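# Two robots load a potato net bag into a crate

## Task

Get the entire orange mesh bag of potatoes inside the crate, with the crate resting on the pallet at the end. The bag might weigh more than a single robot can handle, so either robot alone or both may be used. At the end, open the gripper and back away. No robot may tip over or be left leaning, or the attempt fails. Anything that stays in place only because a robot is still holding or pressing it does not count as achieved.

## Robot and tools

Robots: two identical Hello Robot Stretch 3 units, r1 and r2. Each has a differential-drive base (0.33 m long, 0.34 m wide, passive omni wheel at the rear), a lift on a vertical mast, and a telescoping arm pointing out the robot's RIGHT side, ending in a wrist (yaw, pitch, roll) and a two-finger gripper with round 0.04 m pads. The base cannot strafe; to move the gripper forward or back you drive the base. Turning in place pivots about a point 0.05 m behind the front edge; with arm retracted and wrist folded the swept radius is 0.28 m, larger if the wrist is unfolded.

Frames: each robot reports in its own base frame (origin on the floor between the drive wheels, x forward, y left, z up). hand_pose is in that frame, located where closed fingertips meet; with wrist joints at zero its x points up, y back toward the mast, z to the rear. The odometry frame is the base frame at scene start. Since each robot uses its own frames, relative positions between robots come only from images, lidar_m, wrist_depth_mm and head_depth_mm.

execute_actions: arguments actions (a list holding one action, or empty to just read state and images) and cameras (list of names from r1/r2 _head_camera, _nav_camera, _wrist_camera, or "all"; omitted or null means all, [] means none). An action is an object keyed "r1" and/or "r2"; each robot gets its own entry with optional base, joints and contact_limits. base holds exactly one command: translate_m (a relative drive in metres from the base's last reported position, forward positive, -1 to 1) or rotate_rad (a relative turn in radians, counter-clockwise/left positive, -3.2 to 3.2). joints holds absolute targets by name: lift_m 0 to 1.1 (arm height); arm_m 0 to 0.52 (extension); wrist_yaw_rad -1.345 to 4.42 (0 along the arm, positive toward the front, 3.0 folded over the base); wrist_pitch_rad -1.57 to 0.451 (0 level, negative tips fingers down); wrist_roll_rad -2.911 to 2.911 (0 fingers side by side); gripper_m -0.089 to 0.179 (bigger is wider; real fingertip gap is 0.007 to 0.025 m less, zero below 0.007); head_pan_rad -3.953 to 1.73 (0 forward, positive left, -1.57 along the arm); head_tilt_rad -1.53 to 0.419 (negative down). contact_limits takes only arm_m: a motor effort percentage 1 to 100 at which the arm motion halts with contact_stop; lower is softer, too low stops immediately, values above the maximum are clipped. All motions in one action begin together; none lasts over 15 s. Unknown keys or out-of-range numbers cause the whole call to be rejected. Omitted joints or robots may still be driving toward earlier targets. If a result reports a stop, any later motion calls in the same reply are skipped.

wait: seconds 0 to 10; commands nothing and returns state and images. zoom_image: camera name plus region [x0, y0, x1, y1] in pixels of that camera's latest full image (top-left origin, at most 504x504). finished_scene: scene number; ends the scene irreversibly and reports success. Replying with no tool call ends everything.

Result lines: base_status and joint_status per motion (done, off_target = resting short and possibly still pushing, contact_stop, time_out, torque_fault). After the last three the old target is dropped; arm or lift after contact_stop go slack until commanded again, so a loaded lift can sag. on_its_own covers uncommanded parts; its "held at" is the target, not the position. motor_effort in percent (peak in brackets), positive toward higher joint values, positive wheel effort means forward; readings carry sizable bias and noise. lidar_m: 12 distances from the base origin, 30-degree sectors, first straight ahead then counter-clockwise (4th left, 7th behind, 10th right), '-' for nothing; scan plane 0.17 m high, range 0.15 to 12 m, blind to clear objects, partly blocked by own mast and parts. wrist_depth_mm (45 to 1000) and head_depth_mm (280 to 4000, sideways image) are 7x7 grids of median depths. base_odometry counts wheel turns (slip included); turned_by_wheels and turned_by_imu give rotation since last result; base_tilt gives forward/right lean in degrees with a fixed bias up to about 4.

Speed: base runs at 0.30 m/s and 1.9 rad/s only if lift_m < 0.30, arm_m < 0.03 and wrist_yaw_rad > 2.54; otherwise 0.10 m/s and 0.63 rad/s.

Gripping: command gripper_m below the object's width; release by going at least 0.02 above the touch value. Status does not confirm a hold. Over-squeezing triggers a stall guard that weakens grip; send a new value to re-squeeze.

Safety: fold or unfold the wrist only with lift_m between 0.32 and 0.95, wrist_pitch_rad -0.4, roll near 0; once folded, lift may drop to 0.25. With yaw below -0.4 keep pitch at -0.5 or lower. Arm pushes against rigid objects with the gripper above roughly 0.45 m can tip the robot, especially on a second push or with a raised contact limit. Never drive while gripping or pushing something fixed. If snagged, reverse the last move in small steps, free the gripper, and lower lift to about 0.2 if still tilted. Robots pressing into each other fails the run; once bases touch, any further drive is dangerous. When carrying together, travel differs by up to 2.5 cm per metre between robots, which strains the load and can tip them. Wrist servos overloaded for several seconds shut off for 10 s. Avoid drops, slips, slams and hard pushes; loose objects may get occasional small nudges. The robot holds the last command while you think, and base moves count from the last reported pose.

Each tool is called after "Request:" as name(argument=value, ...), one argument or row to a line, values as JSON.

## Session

Request:
execute_actions(
  actions=[],
)

Scene clock: 0.00 s.
r1.base_odometry: x=+0.000 y=+0.000 heading=+0.000 (m, m, rad; r1's odometry frame)
r1.turned_by_wheels: +0.000 (rad since the last result)
r1.turned_by_imu: +0.000 (rad since the last result)
r1.base_tilt: forward=+0.4 right=+0.0 (deg)
r1.lidar_m: 0.75 0.76 0.97 1.03 1.05 1.34 2.93 4.81 3.97 2.27 1.19 0.81
r1.head_depth_mm: 742 735 730 723 719 712 705 / 739 730 725 721 716 709 700 / 733 730 721 715 710 705 700 / 728 724 717 711 707 701 696 / 724 719 713 710 702 695 693 / 722 717 709 703 698 692 686 / 718 709 704 699 694 689 684
r1.base_status: not commanded
r1.joint_positions: lift_m=+0.317 arm_m=+0.002 wrist_yaw_rad=+2.980 wrist_pitch_rad=-0.612 wrist_roll_rad=+0.018 gripper_m=+0.037 head_pan_rad=-0.003 head_tilt_rad=+0.016
r1.joint_status: not commanded
r1.motor_effort: left_wheel=+0 right_wheel=+0 lift_m=+36 arm_m=-1 wrist_yaw_rad=+0 wrist_pitch_rad=+7 wrist_roll_rad=+0 gripper_m=+0 head_pan_rad=+0 head_tilt_rad=+2 (%)
r1.hand_pose: x=+0.0103 y=+0.0466 z=+0.2890 quat_wxyz=(+0.268, +0.695, +0.156, +0.649) (m; r1's base frame)
r1.wrist_depth_mm: 831 - 968 - - 861 656 / 819 - 819 812 831 797 661 / 667 667 675 677 675 668 663 / 573 571 574 565 576 571 571 / 485 506 - - 500 502 494 / 448 - - - 439 436 436 / - - - - 391 391 391
r2.base_odometry: x=+0.000 y=+0.000 heading=+0.000 (m, m, rad; r2's odometry frame)
r2.turned_by_wheels: +0.000 (rad since the last result)
r2.turned_by_imu: +0.000 (rad since the last result)
r2.base_tilt: forward=+0.7 right=-0.8 (deg)
r2.lidar_m: 1.35 1.03 0.88 0.88 1.00 1.69 2.51 3.91 4.44 2.86 1.59 1.35
r2.head_depth_mm: 1231 1241 1242 1246 1255 1262 1268 / 1258 1265 1269 1272 1280 1289 1291 / 1289 1290 1306 1305 1308 1320 1324 / 1318 1320 1329 1340 1345 1351 1357 / 1347 1354 1362 1374 1375 1387 1388 / 1380 1392 1394 1406 1413 1420 1433 / 1416 1428 1437 1444 1446 1457 1469
r2.base_status: not commanded
r2.joint_positions: lift_m=+0.489 arm_m=-0.002 wrist_yaw_rad=+3.038 wrist_pitch_rad=-0.339 wrist_roll_rad=+0.003 gripper_m=+0.037 head_pan_rad=+0.017 head_tilt_rad=+0.007
r2.joint_status: not commanded
r2.motor_effort: left_wheel=+0 right_wheel=-1 lift_m=+41 arm_m=+0 wrist_yaw_rad=+0 wrist_pitch_rad=+4 wrist_roll_rad=+0 gripper_m=+0 head_pan_rad=+0 head_tilt_rad=+2 (%)
r2.hand_pose: x=+0.0029 y=+0.0898 z=+0.5198 quat_wxyz=(+0.156, +0.703, +0.083, +0.689) (m; r2's base frame)
r2.wrist_depth_mm: 952 - 877 878 865 787 797 / - - 964 942 906 890 831 / - - - - 947 961 909 / - - - - - - 988 / 960 - - - - - - / 812 820 - 839 892 876 871 / 696 693 720 691 718 735 732
pictures: r1_head_camera (sideways: a quarter turn clockwise sets it upright), r1_nav_camera (sideways: a quarter turn counterclockwise sets it upright), r1_wrist_camera, r2_head_camera (sideways: a quarter turn clockwise sets it upright), r2_nav_camera (sideways: a quarter turn counterclockwise sets it upright), r2_wrist_camera
camera_calibration (this result's frames):
r1_head_camera: T_world_to_cam=[[0.0411202, 0.0155041, -0.999034, 1.31262], [-0.0559901, 0.998344, 0.0131889, -0.0135604], [0.997584, 0.0553936, 0.0419202, -0.0967045], [0, 0, 0, 1]] pos_world=[0.0417366, -0.00145614, 1.31558]
r1_nav_camera: T_world_to_cam=[[-0.0139426, -0.0241915, 0.99961, -1.25814], [-0.0198651, -0.999503, -0.024466, 0.0870451], [0.999705, -0.0201984, 0.0134551, -0.0627107], [0, 0, 0, 1]] pos_world=[0.0468795, 0.0552987, 1.26063]
r1_wrist_camera: T_world_to_cam=[[0.977743, -0.209791, 0.00265579, -0.0123042], [-0.145214, -0.685807, -0.713149, 0.272972], [0.151433, 0.696891, -0.701007, 0.332995], [0, 0, 0, 1]] pos_world=[0.00124311, -0.0474363, 0.428134]
r2_head_camera: T_world_to_cam=[[-0.0282787, -0.0162055, -0.999469, 1.32554], [-0.00195615, 0.999868, -0.0161566, 0.0222867], [0.999598, 0.00149823, -0.0283066, -0.00491877], [0, 0, 0, 1]] pos_world=[0.042445, -0.000795352, 1.32506]
r2_nav_camera: T_world_to_cam=[[-0.0509077, -0.0517077, 0.997364, -1.25458], [0.0273463, -0.998357, -0.0503633, 0.11448], [0.998329, 0.0247104, 0.0522381, -0.109125], [0, 0, 0, 1]] pos_world=[0.0419448, 0.0521174, 1.26274]
r2_wrist_camera: T_world_to_cam=[[0.990328, -0.130451, 0.0472627, -0.0272301], [-0.0261327, -0.509906, -0.859833, 0.525369], [0.136266, 0.850281, -0.508383, 0.349388], [0, 0, 0, 1]] pos_world=[-0.00691363, -0.0327414, 0.630639]
Images, in order (width x height): r1_head_camera 896x504, r1_nav_camera 672x504, r1_wrist_camera 644x364, r2_head_camera 896x504, r2_nav_camera 672x504, r2_wrist_camera 644x364.

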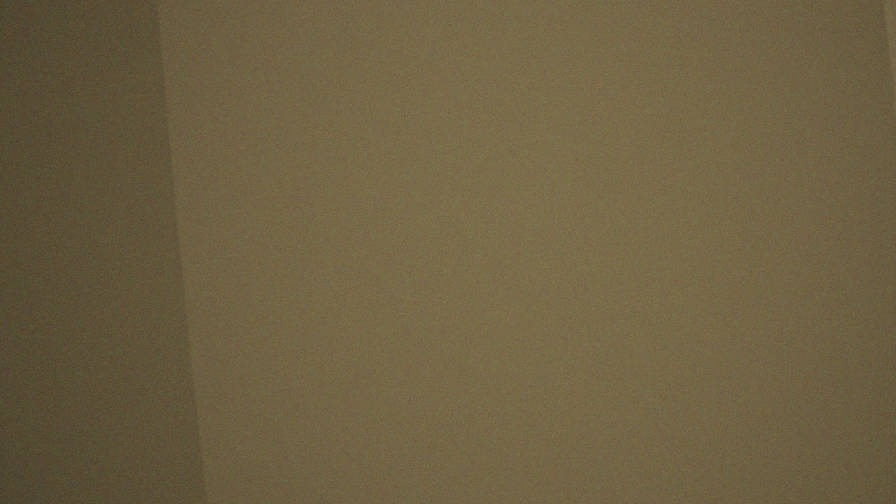

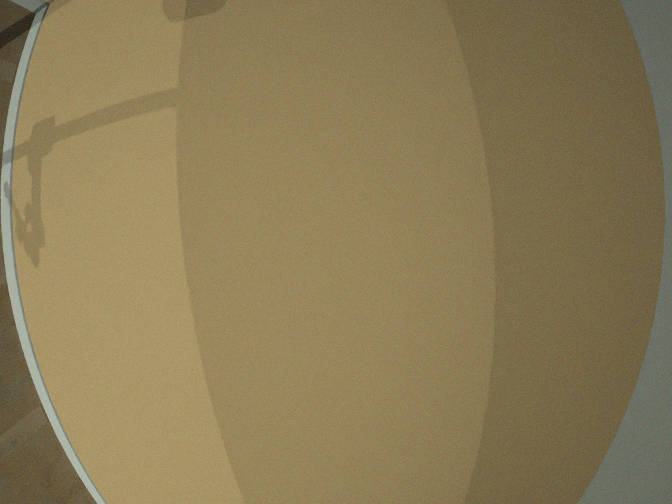

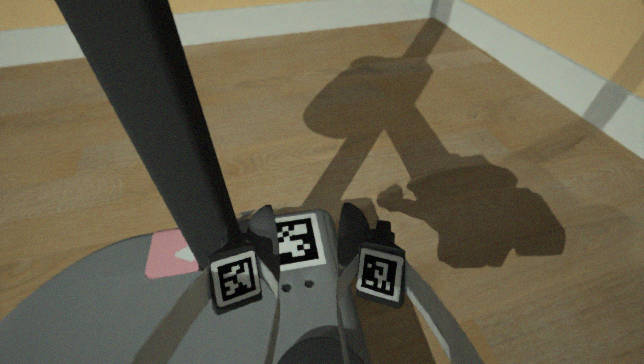

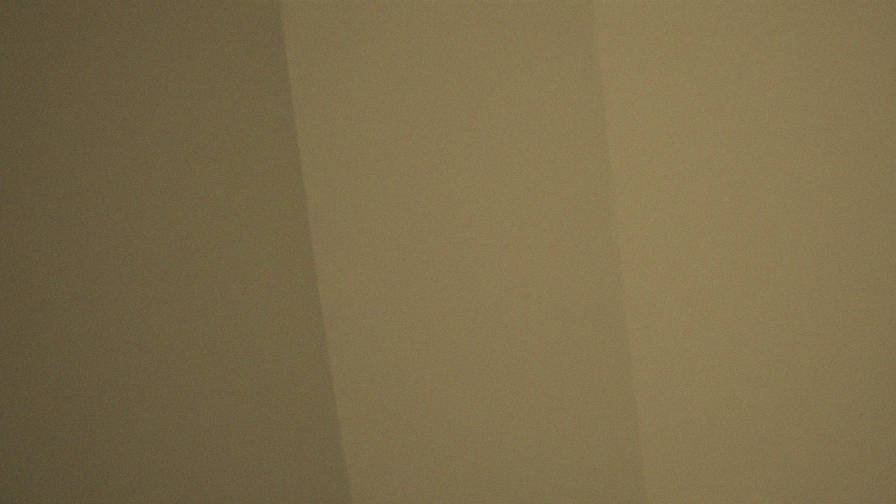

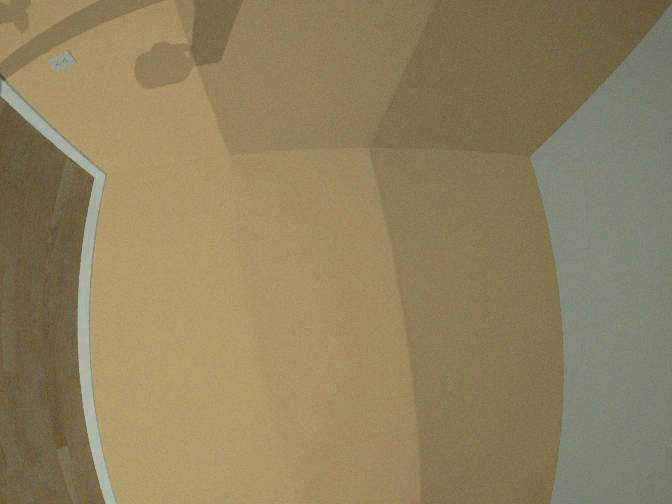

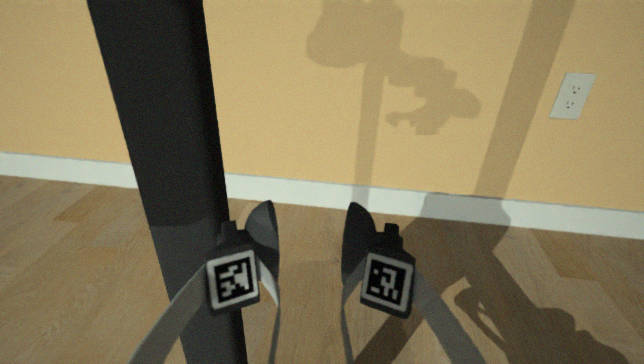

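Request:
execute_actions(
  actions=[
    {"r1":{"base":{"rotate_rad":-2.75},"joints":{"lift_m":0.28,"wrist_pitch_rad":-0.4,"head_tilt_rad":-0.4}},"r2":{"base":{"rotate_rad":-1.95},"joints":{"lift_m":0.28,"wrist_pitch_rad":-0.4,"head_tilt_rad":-0.4}}},
  ],
  cameras=["r1_head_camera","r2_head_camera"],
)

Request:
execute_actions(
  actions=[
    {"r1":{"base":{"translate_m":1}},"r2":{"base":{"translate_m":1}}},
  ],
  cameras=["r1_head_camera","r2_head_camera","r2_nav_camera"],
)

Scene clock: 4.97 s.
r1.base_odometry: x=+0.000 y=+0.000 heading=-2.750 (m, m, rad; r1's odometry frame)
r1.turned_by_wheels: -2.750 (rad since the last result)
r1.turned_by_imu: -2.758 (rad since the last result)
r1.base_tilt: forward=+0.7 right=+0.0 (deg)
r1.lidar_m: 4.80 4.25 2.35 1.41 0.85 0.75 0.75 0.89 1.03 1.03 1.22 2.20
r1.head_depth_mm: - - - 3556 2406 1841 1476 / - - - 3641 2444 1834 1479 / - - - 3609 2479 1876 1498 / - - - 3677 2481 1872 1502 / - - - 3776 2503 1896 1513 / - - - 3855 2559 1919 1520 / - - - 3891 2584 1931 1526
r1.base_status: done
r1.joint_positions: lift_m=+0.281 arm_m=+0.002 wrist_yaw_rad=+2.980 wrist_pitch_rad=-0.419 wrist_roll_rad=+0.018 gripper_m=+0.037 head_pan_rad=-0.003 head_tilt_rad=-0.395
r1.joint_status: all done
r1.motor_effort: left_wheel=+1(8) right_wheel=-1(4) lift_m=+21(33) arm_m=-1(1) wrist_yaw_rad=+0(0) wrist_pitch_rad=+11(13) wrist_roll_rad=+0(0) gripper_m=+0(0) head_pan_rad=+0(0) head_tilt_rad=-2(26) (%)
r1.hand_pose: x=+0.0148 y=+0.0745 z=+0.2929 quat_wxyz=(+0.204, +0.707, +0.089, +0.671) (m; r1's base frame)
r1.wrist_depth_mm: 717 - - - - - - / 755 - - - - - - / 779 - 891 886 861 863 886 / 689 658 703 697 694 674 685 / 563 560 - 547 558 556 556 / 479 487 - - 477 472 467 / - - - - 414 406 406
r2.base_odometry: x=+0.000 y=+0.000 heading=-1.950 (m, m, rad; r2's odometry frame)
r2.turned_by_wheels: -1.950 (rad since the last result)
r2.turned_by_imu: -1.964 (rad since the last result)
r2.base_tilt: forward=+0.8 right=-0.7 (deg)
r2.lidar_m: 4.41 2.26 1.48 1.35 1.36 0.96 0.88 0.89 1.10 2.25 3.46 4.30
r2.head_depth_mm: - - - 3196 2231 1698 1378 / - - - 3171 2221 1702 1377 / - - - 3179 2194 1687 1376 / - - - 3163 2211 1704 1381 / - - - 2992 2183 1686 1384 / - - - 3186 2194 1689 1375 / - - - 3164 2201 1683 1372
r2.base_status: done
r2.joint_positions: lift_m=+0.280 arm_m=-0.002 wrist_yaw_rad=+3.038 wrist_pitch_rad=-0.414 wrist_roll_rad=+0.003 gripper_m=+0.037 head_pan_rad=+0.017 head_tilt_rad=-0.395
r2.joint_status: all done
r2.motor_effort: left_wheel=+2(8) right_wheel=-2(9) lift_m=+32(38) arm_m=+0(1) wrist_yaw_rad=+0(0) wrist_pitch_rad=+4(2) wrist_roll_rad=+0(0) gripper_m=+1(0) head_pan_rad=+0(0) head_tilt_rad=-2(29) (%)
r2.hand_pose: x=+0.0020 y=+0.0811 z=+0.2939 quat_wxyz=(+0.181, +0.699, +0.109, +0.683) (m; r2's base frame)
r2.wrist_depth_mm: - - - - - - - / - - - - - - - / 896 891 924 933 986 997 - / 685 700 740 737 744 775 777 / 573 584 - 610 609 612 631 / 489 512 - 521 532 526 538 / - - - - 449 452 460
pictures: r1_head_camera (sideways: a quarter turn clockwise sets it upright), r2_head_camera (sideways: a quarter turn clockwise sets it upright)
camera_calibration (this result's frames):
r1_head_camera: T_world_to_cam=[[-0.36134, 0.0165567, -0.932287, 1.22765], [-0.0458501, 0.998317, 0.0355001, -0.0426559], [0.931306, 0.0555731, -0.359973, 0.426834], [0, 0, 0, 1]] pos_world=[0.0441303, -0.00146218, 1.29969]
r2_head_camera: T_world_to_cam=[[-0.416973, -0.0228209, -0.908633, 1.20915], [-0.00948182, 0.99974, -0.0207579, 0.0283132], [0.90887, -0.0000399645, -0.41708, 0.501657], [0, 0, 0, 1]] pos_world=[0.0485098, -0.000691919, 1.30849]
Images, in order (width x height): r1_head_camera 896x504, r2_head_camera 896x504.

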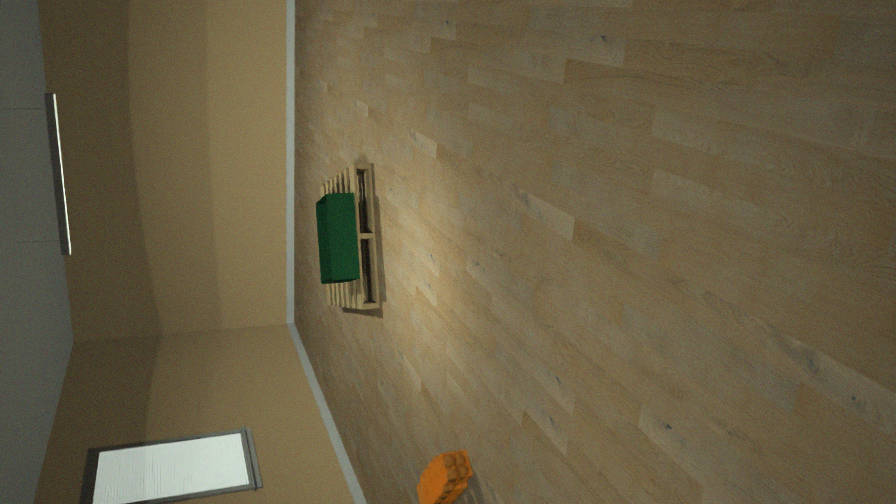

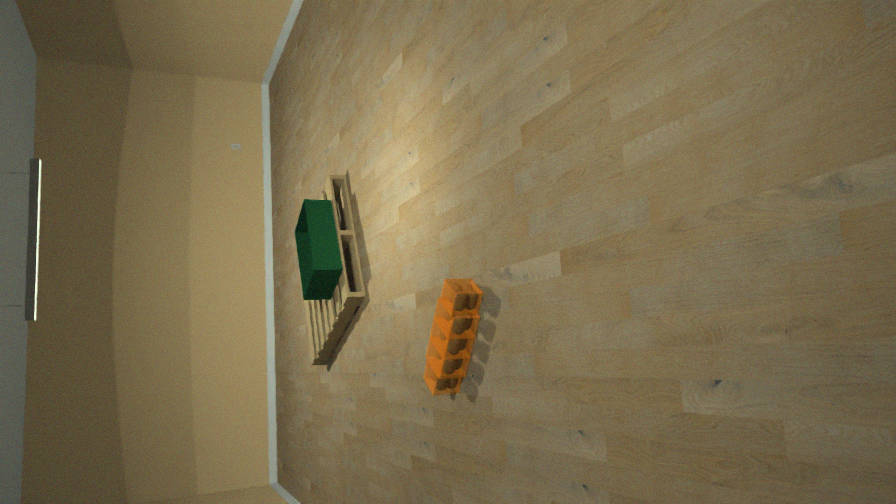

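Scene clock: 10.07 s.
r1.base_odometry: x=-0.924 y=-0.382 heading=-2.750 (m, m, rad; r1's odometry frame)
r1.turned_by_wheels: +0.000 (rad since the last result)
r1.turned_by_imu: +0.005 (rad since the last result)
r1.base_tilt: forward=+0.6 right=+0.1 (deg)
r1.lidar_m: 3.81 3.88 1.91 3.18 1.92 1.70 1.71 1.51 1.33 1.34 1.55 2.90
r1.head_depth_mm: - - - 3552 2423 1831 1473 / - - - 3591 2444 1856 1489 / - - - 3635 2468 1869 1490 / - - - 3721 2493 1879 1516 / - - - 3701 2510 1888 1515 / - - - 3828 2527 1908 1520 / - - - 3891 2551 1934 1535
r1.base_status: done
r1.joint_positions: lift_m=+0.281 arm_m=+0.002 wrist_yaw_rad=+2.980 wrist_pitch_rad=-0.419 wrist_roll_rad=+0.018 gripper_m=+0.037 head_pan_rad=-0.003 head_tilt_rad=-0.396
r1.joint_status: not commanded
r1.motor_effort: left_wheel=+1(7) right_wheel=-1(4) lift_m=+21(21) arm_m=-1(1) wrist_yaw_rad=+0(0) wrist_pitch_rad=+10(11) wrist_roll_rad=+1(0) gripper_m=+0(0) head_pan_rad=+1(0) head_tilt_rad=-2(2) (%)
r1.hand_pose: x=+0.0148 y=+0.0746 z=+0.2930 quat_wxyz=(+0.203, +0.707, +0.089, +0.672) (m; r1's base frame)
r1.wrist_depth_mm: - - - - - - - / - - - - - - - / 886 - 889 892 892 878 886 / 694 667 684 691 670 676 695 / 557 566 - 559 558 561 553 / 473 490 - 510 476 473 475 / - - - - 413 405 405
r2.base_odometry: x=-0.370 y=-0.929 heading=-1.950 (m, m, rad; r2's odometry frame)
r2.turned_by_wheels: +0.000 (rad since the last result)
r2.turned_by_imu: +0.004 (rad since the last result)
r2.base_tilt: forward=+0.9 right=-0.7 (deg)
r2.lidar_m: 3.40 2.49 1.62 1.49 1.51 1.88 1.87 1.89 2.35 1.84 3.31 4.16
r2.head_depth_mm: - - - 3180 2213 1701 1383 / - - - 3181 2214 1694 1377 / - - - 3181 2180 1691 1380 / - - - 3161 2204 1689 1383 / - - - 3172 2058 1688 1379 / - - - 3174 2093 1691 1375 / - - - 3168 2201 1687 1374
r2.base_status: done
r2.joint_positions: lift_m=+0.280 arm_m=-0.002 wrist_yaw_rad=+3.038 wrist_pitch_rad=-0.414 wrist_roll_rad=+0.003 gripper_m=+0.037 head_pan_rad=+0.017 head_tilt_rad=-0.396
r2.joint_status: not commanded
r2.motor_effort: left_wheel=+1(8) right_wheel=-2(5) lift_m=+32(32) arm_m=+0(1) wrist_yaw_rad=+0(0) wrist_pitch_rad=+4(4) wrist_roll_rad=+1(0) gripper_m=-1(1) head_pan_rad=+0(0) head_tilt_rad=-2(2) (%)
r2.hand_pose: x=+0.0020 y=+0.0811 z=+0.2939 quat_wxyz=(+0.181, +0.699, +0.109, +0.683) (m; r2's base frame)
r2.wrist_depth_mm: - - - - - - - / - - - - - - - / 909 907 934 968 978 965 993 / 691 715 725 740 749 773 782 / 575 587 - 618 617 624 622 / 492 513 - 528 527 525 524 / - - - - 446 461 458
pictures: r1_head_camera (sideways: a quarter turn clockwise sets it upright), r2_head_camera (sideways: a quarter turn clockwise sets it upright), r2_nav_camera (sideways: a quarter turn counterclockwise sets it upright)
camera_calibration (this result's frames):
r1_head_camera: T_world_to_cam=[[-0.361837, 0.016558, -0.932094, 1.2274], [-0.0458312, 0.998317, 0.0355259, -0.0426896], [0.931114, 0.0555736, -0.360469, 0.42748], [0, 0, 0, 1]] pos_world=[0.0441291, -0.00146217, 1.29966]
r2_head_camera: T_world_to_cam=[[-0.417511, -0.02283, -0.908385, 1.20883], [-0.00949413, 0.999739, -0.0207623, 0.028319], [0.908622, -0.000044172, -0.417619, 0.50236], [0, 0, 0, 1]] pos_world=[0.0485137, -0.000691853, 1.30847]
r2_nav_camera: T_world_to_cam=[[0.343921, -0.0449883, 0.93792, -1.17908], [0.00679577, -0.998706, -0.0503959, 0.114621], [0.938974, 0.0237061, -0.343171, 0.405938], [0, 0, 0, 1]] pos_world=[0.0235682, 0.0518048, 1.25097]
Images, in order (width x height): r1_head_camera 896x504, r2_head_camera 896x504, r2_nav_camera 672x504.

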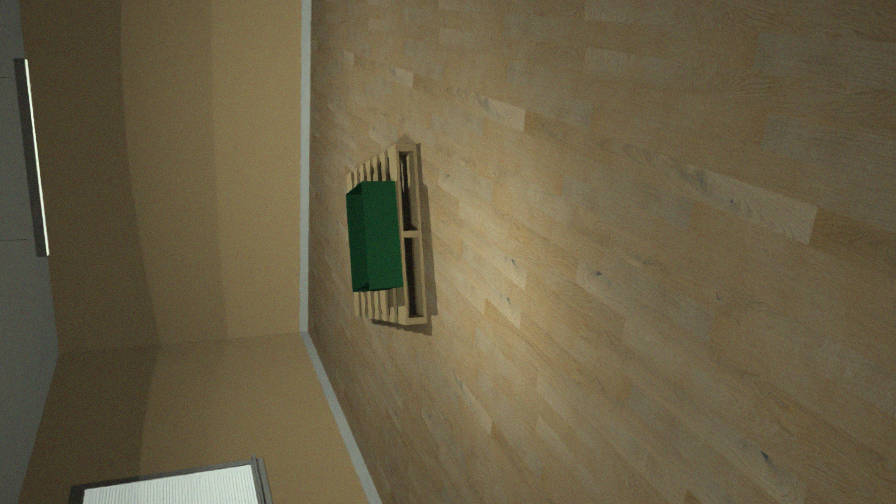

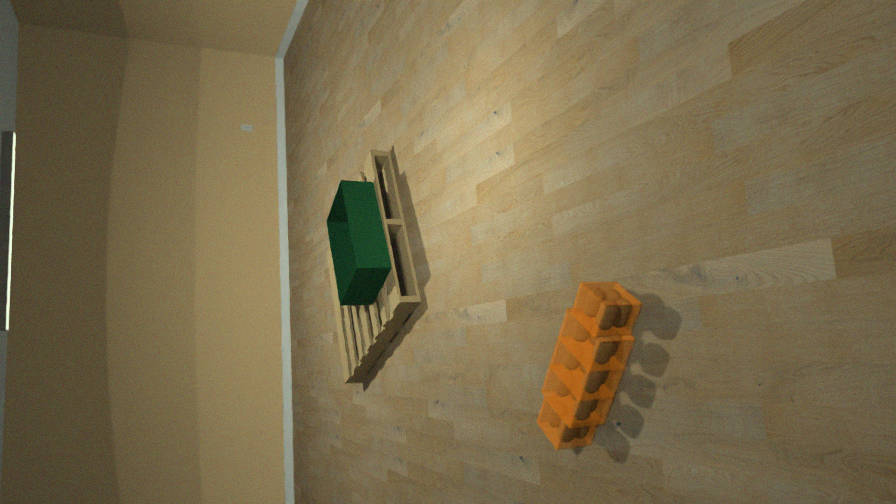

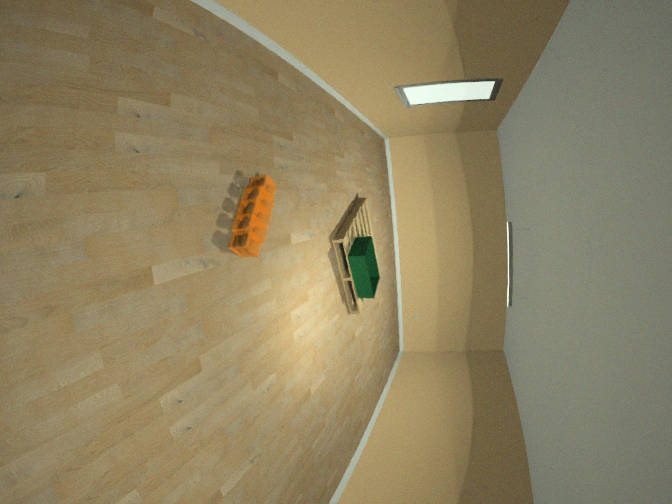

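Request:
execute_actions(
  actions=[
    {"r1":{"base":{"rotate_rad":-0.52}},"r2":{"base":{"translate_m":0.3}}},
  ],
  cameras=[],
)

Request:
execute_actions(
  actions=[
    {"r1":{"base":{"translate_m":1},"joints":{"head_pan_rad":0.75,"head_tilt_rad":-0.5}},"r2":{"base":{"translate_m":0.98}}},
  ],
  cameras=[],
)

Request:
execute_actions(
  actions=[
    {"r1":{"base":{"translate_m":0.7}},"r2":{"base":{"rotate_rad":2.09},"joints":{"lift_m":0.4,"head_pan_rad":-1.9,"head_tilt_rad":-0.85}}},
  ],
  cameras=["r1_head_camera","r2_head_camera","r2_nav_camera"],
)

Request:
execute_actions(
  actions=[
    {"r2":{"joints":{"wrist_yaw_rad":0,"gripper_m":0.179,"arm_m":0.24}}},
  ],
  cameras=[],
)

Request:
execute_actions(
  actions=[
    {"r2":{"joints":{"wrist_pitch_rad":-1.57,"wrist_roll_rad":-0.6}}},
  ],
  cameras=["r2_wrist_camera","r2_nav_camera"],
)

Scene clock: 15.83 s.
r1.base_odometry: x=-0.924 y=-0.382 heading=+3.013 (m, m, rad; r1's odometry frame)
r1.turned_by_wheels: -0.520 (rad since the last result)
r1.turned_by_imu: -0.520 (rad since the last result)
r1.base_tilt: forward=+0.6 right=+0.0 (deg)
r1.lidar_m: 2.94 3.81 3.87 1.92 3.15 1.91 1.70 1.71 1.50 1.33 1.33 1.57
r1.head_depth_mm: 2590 2690 2840 2919 2429 1821 1480 / 3225 3425 3606 3405 2455 1855 1489 / - - - 3647 2471 1866 1495 / - - - 3703 2501 1874 1513 / - - - 3787 2504 1909 1514 / - - - 3853 2538 1918 1518 / - - - 3906 2575 1930 1530
r1.base_status: done
r1.joint_positions: lift_m=+0.281 arm_m=+0.002 wrist_yaw_rad=+2.980 wrist_pitch_rad=-0.419 wrist_roll_rad=+0.018 gripper_m=+0.037 head_pan_rad=-0.003 head_tilt_rad=-0.396
r1.joint_status: not commanded
r1.motor_effort: left_wheel=+1(6) right_wheel=-2(6) lift_m=+21(21) arm_m=-2(2) wrist_yaw_rad=+0(0) wrist_pitch_rad=+10(10) wrist_roll_rad=+0(0) gripper_m=+0(1) head_pan_rad=+0(0) head_tilt_rad=-2(2) (%)
r1.hand_pose: x=+0.0148 y=+0.0746 z=+0.2930 quat_wxyz=(+0.203, +0.707, +0.089, +0.672) (m; r1's base frame)
r1.wrist_depth_mm: - - - - - - - / - - - - - - - / 894 - 876 894 902 860 883 / 712 676 692 686 680 678 674 / 569 568 - 567 563 560 548 / 472 489 - 508 473 472 477 / - - - - 413 409 408
r2.base_odometry: x=-0.481 y=-1.208 heading=-1.950 (m, m, rad; r2's odometry frame)
r2.turned_by_wheels: +0.000 (rad since the last result)
r2.turned_by_imu: +0.002 (rad since the last result)
r2.base_tilt: forward=+0.9 right=-0.9 (deg)
r2.lidar_m: 3.11 2.55 1.67 1.53 1.55 1.93 2.17 2.19 2.72 1.81 3.25 4.09
r2.head_depth_mm: - - - 3160 2226 1697 1376 / - - - 3189 2217 1698 1374 / - - - 3140 2199 1695 1382 / - - - 3146 2198 1690 1371 / - - - 3166 2181 1637 1383 / - - - 3148 2202 1674 1383 / - - - 3111 2199 1685 1377
r2.base_status: done
r2.joint_positions: lift_m=+0.280 arm_m=-0.002 wrist_yaw_rad=+3.038 wrist_pitch_rad=-0.414 wrist_roll_rad=+0.003 gripper_m=+0.037 head_pan_rad=+0.017 head_tilt_rad=-0.396
r2.joint_status: not commanded
r2.motor_effort: left_wheel=+1(7) right_wheel=-2(7) lift_m=+32(32) arm_m=+0(0) wrist_yaw_rad=+0(0) wrist_pitch_rad=+4(4) wrist_roll_rad=+0(0) gripper_m=+1(0) head_pan_rad=+0(0) head_tilt_rad=-2(2) (%)
r2.hand_pose: x=+0.0020 y=+0.0811 z=+0.2938 quat_wxyz=(+0.181, +0.699, +0.109, +0.683) (m; r2's base frame)
r2.wrist_depth_mm: - - - - - - - / - - - - - - - / 898 908 925 963 933 990 997 / 694 705 728 727 759 751 797 / 584 581 - 612 615 610 625 / 491 507 - 533 528 519 528 / - - - - 446 453 461
pictures: none
No camera images: the call's "cameras" was empty. Leave "cameras" out to get every camera's image.

Scene clock: 20.93 s.
r1.base_odometry: x=-1.916 y=-0.254 heading=+3.013 (m, m, rad; r1's odometry frame)
r1.turned_by_wheels: +0.000 (rad since the last result)
r1.turned_by_imu: +0.005 (rad since the last result)
r1.base_tilt: forward=+0.6 right=-0.1 (deg)
r1.lidar_m: 2.50 3.00 3.03 1.99 3.64 3.00 2.67 2.07 1.27 1.11 1.11 1.35
r1.head_depth_mm: - - - 2830 2071 1648 1367 / - - - 2836 2111 1668 1373 / - - 3577 2874 2134 1678 1368 / - - - 2938 2143 1683 1393 / - - - 2944 2152 1699 1402 / - - - 3006 2153 1723 1402 / - - - 3014 2199 1715 1421
r1.base_status: done
r1.joint_positions: lift_m=+0.281 arm_m=+0.002 wrist_yaw_rad=+2.980 wrist_pitch_rad=-0.419 wrist_roll_rad=+0.018 gripper_m=+0.037 head_pan_rad=+0.743 head_tilt_rad=-0.494
r1.joint_status: all done
r1.motor_effort: left_wheel=+1(8) right_wheel=-1(4) lift_m=+22(21) arm_m=-2(1) wrist_yaw_rad=+0(0) wrist_pitch_rad=+10(10) wrist_roll_rad=+0(0) gripper_m=+0(0) head_pan_rad=+3(39) head_tilt_rad=-3(13) (%)
r1.hand_pose: x=+0.0148 y=+0.0746 z=+0.2931 quat_wxyz=(+0.203, +0.707, +0.089, +0.672) (m; r1's base frame)
r1.wrist_depth_mm: - - - - - - - / - - - - - - - / 879 - 881 882 870 872 912 / 704 681 689 697 684 678 685 / 557 565 - 556 557 556 557 / 471 495 - 496 470 472 474 / - - - - 415 407 411
r2.base_odometry: x=-0.844 y=-2.118 heading=-1.950 (m, m, rad; r2's odometry frame)
r2.turned_by_wheels: +0.000 (rad since the last result)
r2.turned_by_imu: +0.004 (rad since the last result)
r2.base_tilt: forward=+0.7 right=-0.8 (deg)
r2.lidar_m: 2.11 2.75 1.81 1.66 1.68 2.11 3.14 3.17 3.38 1.88 3.13 3.93
r2.head_depth_mm: - - - 3180 2219 1706 1375 / - - - 3159 2220 1698 1379 / - - - 2627 2201 1691 1379 / - - - 2750 2197 1694 1373 / - - - 2782 2189 1694 1380 / - - - 2958 2203 1696 1374 / - - - 3158 2190 1681 1377
r2.base_status: done
r2.joint_positions: lift_m=+0.280 arm_m=-0.002 wrist_yaw_rad=+3.038 wrist_pitch_rad=-0.414 wrist_roll_rad=+0.003 gripper_m=+0.037 head_pan_rad=+0.017 head_tilt_rad=-0.396
r2.joint_status: not commanded
r2.motor_effort: left_wheel=+0(7) right_wheel=-1(7) lift_m=+32(32) arm_m=+0(0) wrist_yaw_rad=-1(0) wrist_pitch_rad=+4(4) wrist_roll_rad=+1(0) gripper_m=+1(0) head_pan_rad=+0(0) head_tilt_rad=-2(3) (%)
r2.hand_pose: x=+0.0020 y=+0.0811 z=+0.2938 quat_wxyz=(+0.181, +0.699, +0.109, +0.683) (m; r2's base frame)
r2.wrist_depth_mm: - - - - - - - / - - - - - - - / 877 895 911 930 956 - - / 695 712 731 732 771 714 637 / 583 583 - 600 616 609 508 / 494 513 - 523 528 522 432 / - - - - 443 449 349
pictures: none
No camera images: the call's "cameras" was empty. Leave "cameras" out to get every camera's image.

Scene clock: 25.07 s.
r1.base_odometry: x=-2.610 y=-0.165 heading=+3.013 (m, m, rad; r1's odometry frame)
r1.turned_by_wheels: +0.000 (rad since the last result)
r1.turned_by_imu: +0.004 (rad since the last result)
r1.base_tilt: forward=+0.6 right=+0.0 (deg)
r1.lidar_m: 2.19 2.48 2.48 3.78 2.10 3.78 3.34 1.80 1.08 0.95 0.99 1.18
r1.head_depth_mm: - - - 2868 2083 1651 1366 / - - - 2888 2103 1670 1367 / - - - 2753 2120 1676 1392 / - - - 2698 2153 1694 1389 / - - - 2763 2156 1692 1404 / - - - 2844 2178 1719 1407 / - - - 3027 2204 1733 1410
r1.base_status: done
r1.joint_positions: lift_m=+0.281 arm_m=+0.002 wrist_yaw_rad=+2.980 wrist_pitch_rad=-0.419 wrist_roll_rad=+0.018 gripper_m=+0.037 head_pan_rad=+0.743 head_tilt_rad=-0.494
r1.joint_status: not commanded
r1.motor_effort: left_wheel=+1(7) right_wheel=-1(4) lift_m=+21(21) arm_m=-2(1) wrist_yaw_rad=+0(0) wrist_pitch_rad=+10(10) wrist_roll_rad=+0(1) gripper_m=+0(0) head_pan_rad=+4(3) head_tilt_rad=-2(3) (%)
r1.hand_pose: x=+0.0148 y=+0.0747 z=+0.2931 quat_wxyz=(+0.203, +0.707, +0.089, +0.672) (m; r1's base frame)
r1.wrist_depth_mm: - - - - - - - / - - - - - - - / 897 - 906 860 898 885 894 / 692 670 692 693 678 678 686 / 570 566 - 565 557 556 558 / 470 492 - 509 478 472 471 / - - - - 413 405 407
r2.base_odometry: x=-0.844 y=-2.118 heading=+0.140 (m, m, rad; r2's odometry frame)
r2.turned_by_wheels: +2.090 (rad since the last result)
r2.turned_by_imu: +2.110 (rad since the last result)
r2.base_tilt: forward=+0.6 right=-0.8 (deg)
r2.lidar_m: 1.68 2.10 3.15 3.18 3.38 1.96 3.15 3.91 2.11 2.78 1.81 1.67
r2.head_depth_mm: 3378 2270 2028 1706 1447 1265 1126 / 3063 2276 2030 1685 1447 1261 1129 / 3207 2263 2005 1685 1448 1269 1163 / 3309 2428 2019 1687 1438 1262 - / 3285 2520 2009 1687 1436 1202 1140 / 3322 2482 1994 1670 1437 1214 1121 / 3277 2492 2001 1675 1426 1240 1118
r2.base_status: done
r2.joint_positions: lift_m=+0.400 arm_m=-0.002 wrist_yaw_rad=+3.038 wrist_pitch_rad=-0.414 wrist_roll_rad=+0.003 gripper_m=+0.037 head_pan_rad=-1.893 head_tilt_rad=-0.840
r2.joint_status: all done
r2.motor_effort: left_wheel=-2(6) right_wheel=+1(9) lift_m=+48(51) arm_m=+0(0) wrist_yaw_rad=+0(1) wrist_pitch_rad=+4(4) wrist_roll_rad=+0(0) gripper_m=+0(1) head_pan_rad=-2(30) head_tilt_rad=-5(32) (%)
r2.hand_pose: x=+0.0020 y=+0.0810 z=+0.4132 quat_wxyz=(+0.182, +0.699, +0.109, +0.683) (m; r2's base frame)
r2.wrist_depth_mm: - - - - - - - / - - - - - - - / - - - - - - - / 895 902 917 950 993 971 992 / 744 738 - 768 820 799 801 / 652 644 - 667 675 658 698 / 563 553 575 594 577 583 586
pictures: r1_head_camera (sideways: a quarter turn clockwise sets it upright), r2_head_camera (sideways: a quarter turn clockwise sets it upright), r2_nav_camera (sideways: a quarter turn counterclockwise sets it upright)
camera_calibration (this result's frames):
r1_head_camera: T_world_to_cam=[[-0.343246, -0.294075, -0.892021, 1.175], [-0.70817, 0.704902, 0.0401143, -0.044618], [0.616991, 0.645472, -0.45021, 0.546178], [0, 0, 0, 1]] pos_world=[0.034731, 0.0244473, 1.29581]
r2_head_camera: T_world_to_cam=[[0.228088, 0.732777, -0.641103, 0.856466], [0.948966, -0.31461, -0.02198, 0.0240452], [-0.217804, -0.603372, -0.76714, 0.963921], [0, 0, 0, 1]] pos_world=[-0.00822174, -0.0384311, 1.28907]
r2_nav_camera: T_world_to_cam=[[-0.273856, -0.659699, 0.699857, -0.864903], [-0.937503, 0.345536, -0.0411394, 0.108304], [-0.214686, -0.667384, -0.713097, 0.894269], [0, 0, 0, 1]] pos_world=[0.0566629, -0.0111774, 1.24746]
Images, in order (width x height): r1_head_camera 896x504, r2_head_camera 896x504, r2_nav_camera 672x504.

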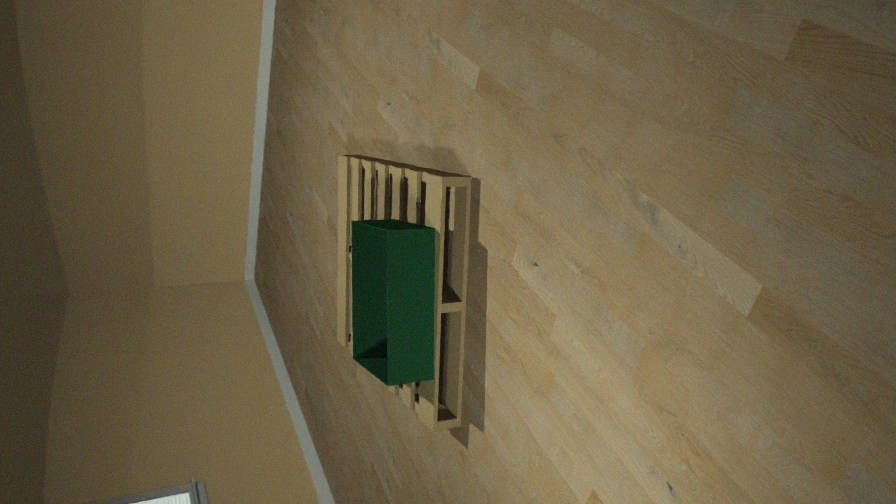

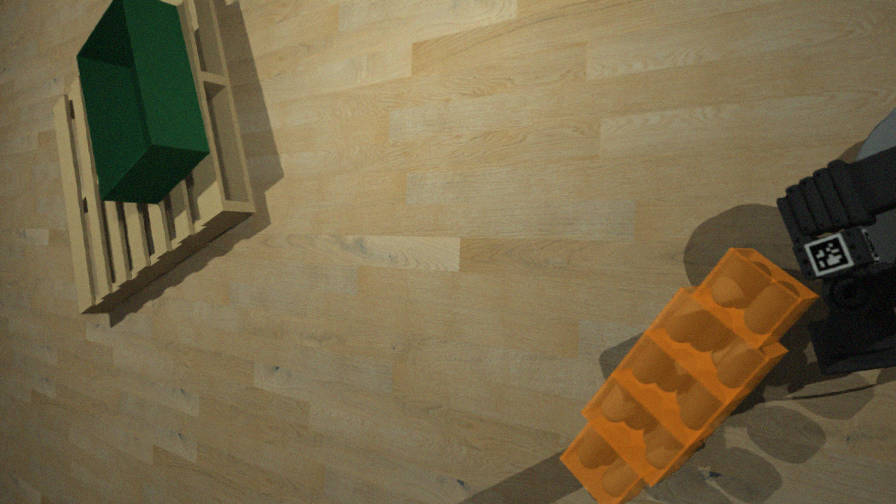

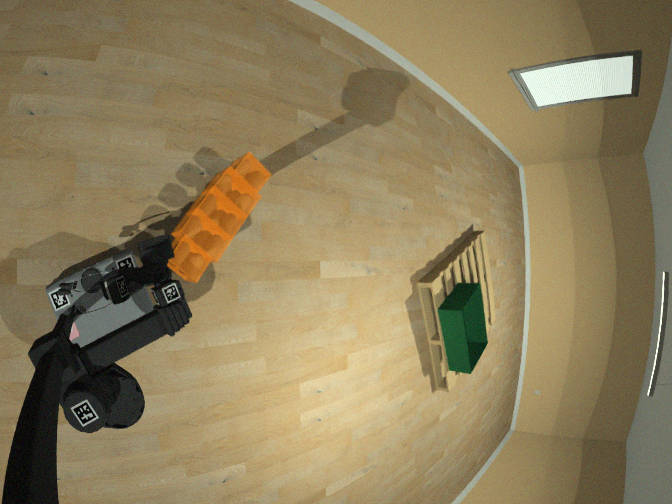

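Scene clock: 28.07 s.
r1.base_odometry: x=-2.610 y=-0.165 heading=+3.013 (m, m, rad; r1's odometry frame)
r1.turned_by_wheels: +0.000 (rad since the last result)
r1.turned_by_imu: +0.001 (rad since the last result)
r1.base_tilt: forward=+0.5 right=-0.1 (deg)
r1.lidar_m: 2.20 2.46 2.48 3.77 2.10 3.76 3.35 1.80 1.08 0.95 0.99 1.18
r1.head_depth_mm: - - - 2821 2085 1657 1358 / - - - 2860 2105 1661 1373 / - - - 2778 2123 1677 1384 / - - - 2701 2161 1680 1393 / - - - 2742 2166 1697 1395 / - - - 2847 2183 1711 1415 / - - - 3042 2191 1727 1410
r1.base_status: not commanded
r1.joint_positions: lift_m=+0.281 arm_m=+0.002 wrist_yaw_rad=+2.980 wrist_pitch_rad=-0.419 wrist_roll_rad=+0.018 gripper_m=+0.037 head_pan_rad=+0.743 head_tilt_rad=-0.494
r1.joint_status: not commanded
r1.motor_effort: left_wheel=+1(0) right_wheel=-2(1) lift_m=+21(21) arm_m=-1(1) wrist_yaw_rad=+0(0) wrist_pitch_rad=+10(10) wrist_roll_rad=+0(0) gripper_m=+0(0) head_pan_rad=+3(3) head_tilt_rad=-3(2) (%)
r1.hand_pose: x=+0.0148 y=+0.0747 z=+0.2931 quat_wxyz=(+0.203, +0.707, +0.089, +0.672) (m; r1's base frame)
r1.wrist_depth_mm: - - - - - - - / - - - - - - - / 897 - 880 873 883 876 878 / 690 671 694 682 675 672 685 / 569 567 - 553 550 553 558 / 475 495 - 506 472 472 475 / - - - - 408 412 405
r2.base_odometry: x=-0.844 y=-2.118 heading=+0.140 (m, m, rad; r2's odometry frame)
r2.turned_by_wheels: +0.000 (rad since the last result)
r2.turned_by_imu: +0.000 (rad since the last result)
r2.base_tilt: forward=+0.6 right=-0.8 (deg)
r2.lidar_m: 1.68 2.10 3.13 3.18 3.39 1.96 3.14 3.92 2.10 2.78 1.81 1.67
r2.head_depth_mm: 3349 2266 2024 1693 1444 1268 1128 / 3049 2283 2020 1686 1447 1273 1127 / 3168 2250 2006 1693 1451 1271 1163 / 3321 2426 2033 1681 1471 1262 1124 / 3283 2509 2014 1675 1501 1183 1103 / 3306 2479 2007 1659 1470 1206 1118 / 3299 2500 1989 1674 1434 1233 1121
r2.base_status: not commanded
r2.joint_positions: lift_m=+0.400 arm_m=+0.240 wrist_yaw_rad=+0.002 wrist_pitch_rad=-0.414 wrist_roll_rad=+0.003 gripper_m=+0.179 head_pan_rad=-1.893 head_tilt_rad=-0.840
r2.joint_status: all done
r2.motor_effort: left_wheel=-1(1) right_wheel=+1(2) lift_m=+48(49) arm_m=+2(2) wrist_yaw_rad=-2(3) wrist_pitch_rad=+4(4) wrist_roll_rad=+0(0) gripper_m=+0(83) head_pan_rad=-3(2) head_tilt_rad=-5(6) (%)
r2.hand_pose: x=-0.0211 y=-0.6096 z=+0.4132 quat_wxyz=(+0.691, +0.146, -0.692, -0.145) (m; r2's base frame)
r2.wrist_depth_mm: - - - - - - - / - - - - - - - / - - - - - - - / 909 921 928 942 979 994 - / 766 779 742 788 810 794 835 / - 639 651 661 678 676 691 / 535 544 542 583 579 583 574
pictures: none
No camera images: the call's "cameras" was empty. Leave "cameras" out to get every camera's image.

Scene clock: 29.50 s.
r1.base_odometry: x=-2.610 y=-0.165 heading=+3.013 (m, m, rad; r1's odometry frame)
r1.turned_by_wheels: +0.000 (rad since the last result)
r1.turned_by_imu: +0.000 (rad since the last result)
r1.base_tilt: forward=+0.8 right=-0.2 (deg)
r1.lidar_m: 2.19 2.47 2.48 3.77 2.10 3.75 3.36 1.80 1.08 0.95 0.98 1.18
r1.head_depth_mm: - - - 2823 2100 1657 1361 / - - - 2850 2099 1650 1374 / - - - 2778 2122 1676 1387 / - - - 2726 2144 1708 1396 / - - - 2752 2170 1695 1401 / - - - 2893 2212 1706 1407 / - - - 3060 2221 1732 1407
r1.base_status: not commanded
r1.joint_positions: lift_m=+0.281 arm_m=+0.002 wrist_yaw_rad=+2.980 wrist_pitch_rad=-0.419 wrist_roll_rad=+0.018 gripper_m=+0.037 head_pan_rad=+0.743 head_tilt_rad=-0.494
r1.joint_status: not commanded
r1.motor_effort: left_wheel=+1(1) right_wheel=-1(1) lift_m=+21(21) arm_m=-2(1) wrist_yaw_rad=+0(0) wrist_pitch_rad=+10(10) wrist_roll_rad=+0(0) gripper_m=+0(0) head_pan_rad=+3(3) head_tilt_rad=-2(2) (%)
r1.hand_pose: x=+0.0148 y=+0.0747 z=+0.2931 quat_wxyz=(+0.203, +0.707, +0.089, +0.672) (m; r1's base frame)
r1.wrist_depth_mm: - - - - - - - / - - - - - - - / 908 - 895 861 895 903 881 / 702 683 707 690 693 679 675 / 564 567 - 571 555 546 557 / 477 493 - 505 473 476 464 / - - - - 409 408 406
r2.base_odometry: x=-0.844 y=-2.118 heading=+0.140 (m, m, rad; r2's odometry frame)
r2.turned_by_wheels: +0.000 (rad since the last result)
r2.turned_by_imu: +0.000 (rad since the last result)
r2.base_tilt: forward=+0.8 right=-0.6 (deg)
r2.lidar_m: 1.68 2.10 3.13 3.18 3.39 1.96 3.15 3.92 2.11 2.78 1.81 1.67
r2.head_depth_mm: 3389 2287 2021 1693 1449 1267 1129 / 3046 2283 2027 1685 1443 1265 1129 / 3193 2277 2039 1675 1441 1268 1158 / 3318 2417 2012 1687 1470 1263 1123 / 3322 2501 2012 1661 1502 1177 1108 / 3272 2486 1990 1681 1441 1197 1120 / 3258 2477 2000 1664 1435 1236 1122
r2.base_status: not commanded
r2.joint_positions: lift_m=+0.400 arm_m=+0.240 wrist_yaw_rad=+0.002 wrist_pitch_rad=-1.563 wrist_roll_rad=-0.592 gripper_m=+0.179 head_pan_rad=-1.893 head_tilt_rad=-0.840
r2.joint_status: all done
r2.motor_effort: left_wheel=-1(1) right_wheel=+1(2) lift_m=+49(49) arm_m=+3(2) wrist_yaw_rad=-1(1) wrist_pitch_rad=-2(4) wrist_roll_rad=-4(4) gripper_m=+1(0) head_pan_rad=-2(2) head_tilt_rad=-5(5) (%)
r2.hand_pose: x=-0.0216 y=-0.3627 z=+0.2820 quat_wxyz=(+0.627, +0.622, -0.333, -0.331) (m; r2's base frame)
r2.wrist_depth_mm: 404 398 406 363 358 415 432 / 410 417 412 366 344 434 435 / 420 422 431 381 380 440 454 / 429 433 442 344 448 457 469 / 445 455 461 361 472 469 487 / - 468 472 474 488 490 498 / 476 - - 495 505 513 517
pictures: r2_nav_camera (sideways: a quarter turn counterclockwise sets it upright), r2_wrist_camera
camera_calibration (this result's frames):
r2_nav_camera: T_world_to_cam=[[-0.273856, -0.659699, 0.699857, -0.864903], [-0.937503, 0.345536, -0.0411394, 0.108304], [-0.214686, -0.667384, -0.713097, 0.894269], [0, 0, 0, 1]] pos_world=[0.0566629, -0.0111774, 1.24746]
r2_wrist_camera: T_world_to_cam=[[-0.806762, -0.589064, 0.0462504, -0.255657], [-0.572042, 0.798255, 0.188566, 0.256632], [-0.147997, 0.125671, -0.980971, 0.480879], [0, 0, 0, 1]] pos_world=[0.0117186, -0.415888, 0.43516]
Images, in order (width x height): r2_nav_camera 672x504, r2_wrist_camera 644x364.

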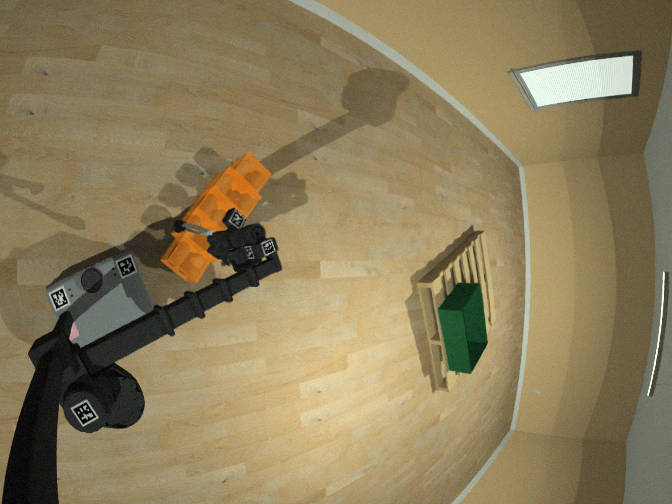

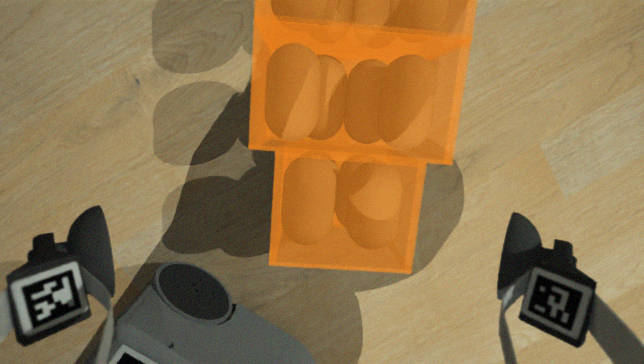

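Request:
execute_actions(
  actions=[
    {"r1":{"base":{"translate_m":0.08}},"r2":{"base":{"translate_m":-0.044},"joints":{"lift_m":0.26,"wrist_roll_rad":-0.55}}},
  ],
  cameras=["r2_wrist_camera"],
)

Scene clock: 32.37 s.
r1.base_odometry: x=-2.690 y=-0.154 heading=+3.013 (m, m, rad; r1's odometry frame)
r1.turned_by_wheels: +0.000 (rad since the last result)
r1.turned_by_imu: +0.001 (rad since the last result)
r1.base_tilt: forward=+0.3 right=+0.0 (deg)
r1.lidar_m: 2.16 2.41 2.42 2.14 3.81 3.84 3.43 1.77 1.06 0.94 0.97 1.16
r1.head_depth_mm: - - - 2835 2074 1656 1362 / - - - 2850 2114 1650 1378 / - - - 2873 2128 1671 1390 / - - - 2677 2144 1698 1387 / - - - 2702 2172 1701 1400 / - - - 2771 2180 1705 1404 / - - - 3018 2223 1732 1415
r1.base_status: done
r1.joint_positions: lift_m=+0.281 arm_m=+0.002 wrist_yaw_rad=+2.980 wrist_pitch_rad=-0.419 wrist_roll_rad=+0.018 gripper_m=+0.037 head_pan_rad=+0.743 head_tilt_rad=-0.494
r1.joint_status: not commanded
r1.motor_effort: left_wheel=+1(8) right_wheel=-1(4) lift_m=+21(21) arm_m=-1(2) wrist_yaw_rad=+0(1) wrist_pitch_rad=+10(10) wrist_roll_rad=+0(0) gripper_m=+0(1) head_pan_rad=+3(4) head_tilt_rad=-2(2) (%)
r1.hand_pose: x=+0.0148 y=+0.0747 z=+0.2931 quat_wxyz=(+0.203, +0.707, +0.089, +0.672) (m; r1's base frame)
r1.wrist_depth_mm: - - - - - - - / - - - - - - - / 891 - 905 894 861 888 917 / 696 681 693 687 689 699 679 / 569 564 - 553 558 561 565 / 480 484 - 506 476 473 474 / - - - - 410 411 406
r2.base_odometry: x=-0.887 y=-2.124 heading=+0.140 (m, m, rad; r2's odometry frame)
r2.turned_by_wheels: +0.000 (rad since the last result)
r2.turned_by_imu: +0.000 (rad since the last result)
r2.base_tilt: forward=+0.8 right=-0.6 (deg)
r2.lidar_m: 1.72 2.15 3.16 3.20 3.36 1.94 1.95 3.86 2.08 2.85 1.86 1.71
r2.head_depth_mm: 3318 2303 2029 1689 1442 1265 1129 / 3041 2278 2021 1691 1451 1265 1127 / 3220 2250 2022 1679 1447 1263 1149 / 3303 2420 2020 1684 1443 1286 1126 / 3312 2505 2011 1684 1443 - 1109 / 3291 2507 2007 1676 1433 1202 1121 / 3268 2490 1996 1671 1432 1217 1119
r2.base_status: done
r2.joint_positions: lift_m=+0.260 arm_m=+0.240 wrist_yaw_rad=+0.002 wrist_pitch_rad=-1.564 wrist_roll_rad=-0.558 gripper_m=+0.179 head_pan_rad=-1.893 head_tilt_rad=-0.840
r2.joint_status: all done
r2.motor_effort: left_wheel=-1(3) right_wheel=+2(3) lift_m=+32(45) arm_m=+2(3) wrist_yaw_rad=-1(1) wrist_pitch_rad=-2(2) wrist_roll_rad=+4(6) gripper_m=+0(1) head_pan_rad=-2(3) head_tilt_rad=-5(5) (%)
r2.hand_pose: x=-0.0216 y=-0.3625 z=+0.1426 quat_wxyz=(+0.621, +0.617, -0.343, -0.342) (m; r2's base frame)
r2.wrist_depth_mm: 275 273 180 225 184 285 291 / 278 284 188 232 191 294 299 / 286 289 290 292 298 302 308 / 294 297 189 199 305 314 315 / 301 307 192 201 316 315 323 / - 317 320 324 329 333 338 / 324 322 331 333 341 344 349
pictures: r2_wrist_camera
camera_calibration (this result's frames):
r2_wrist_camera: T_world_to_cam=[[-0.826153, -0.561604, 0.0455152, -0.239422], [-0.54488, 0.816886, 0.189214, 0.289965], [-0.143444, 0.13152, -0.98088, 0.346265], [0, 0, 0, 1]] pos_world=[0.00986678, -0.416869, 0.295676]
Images, in order (width x height): r2_wrist_camera 644x364.

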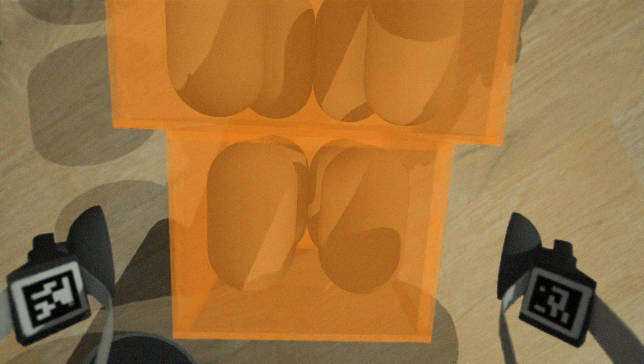

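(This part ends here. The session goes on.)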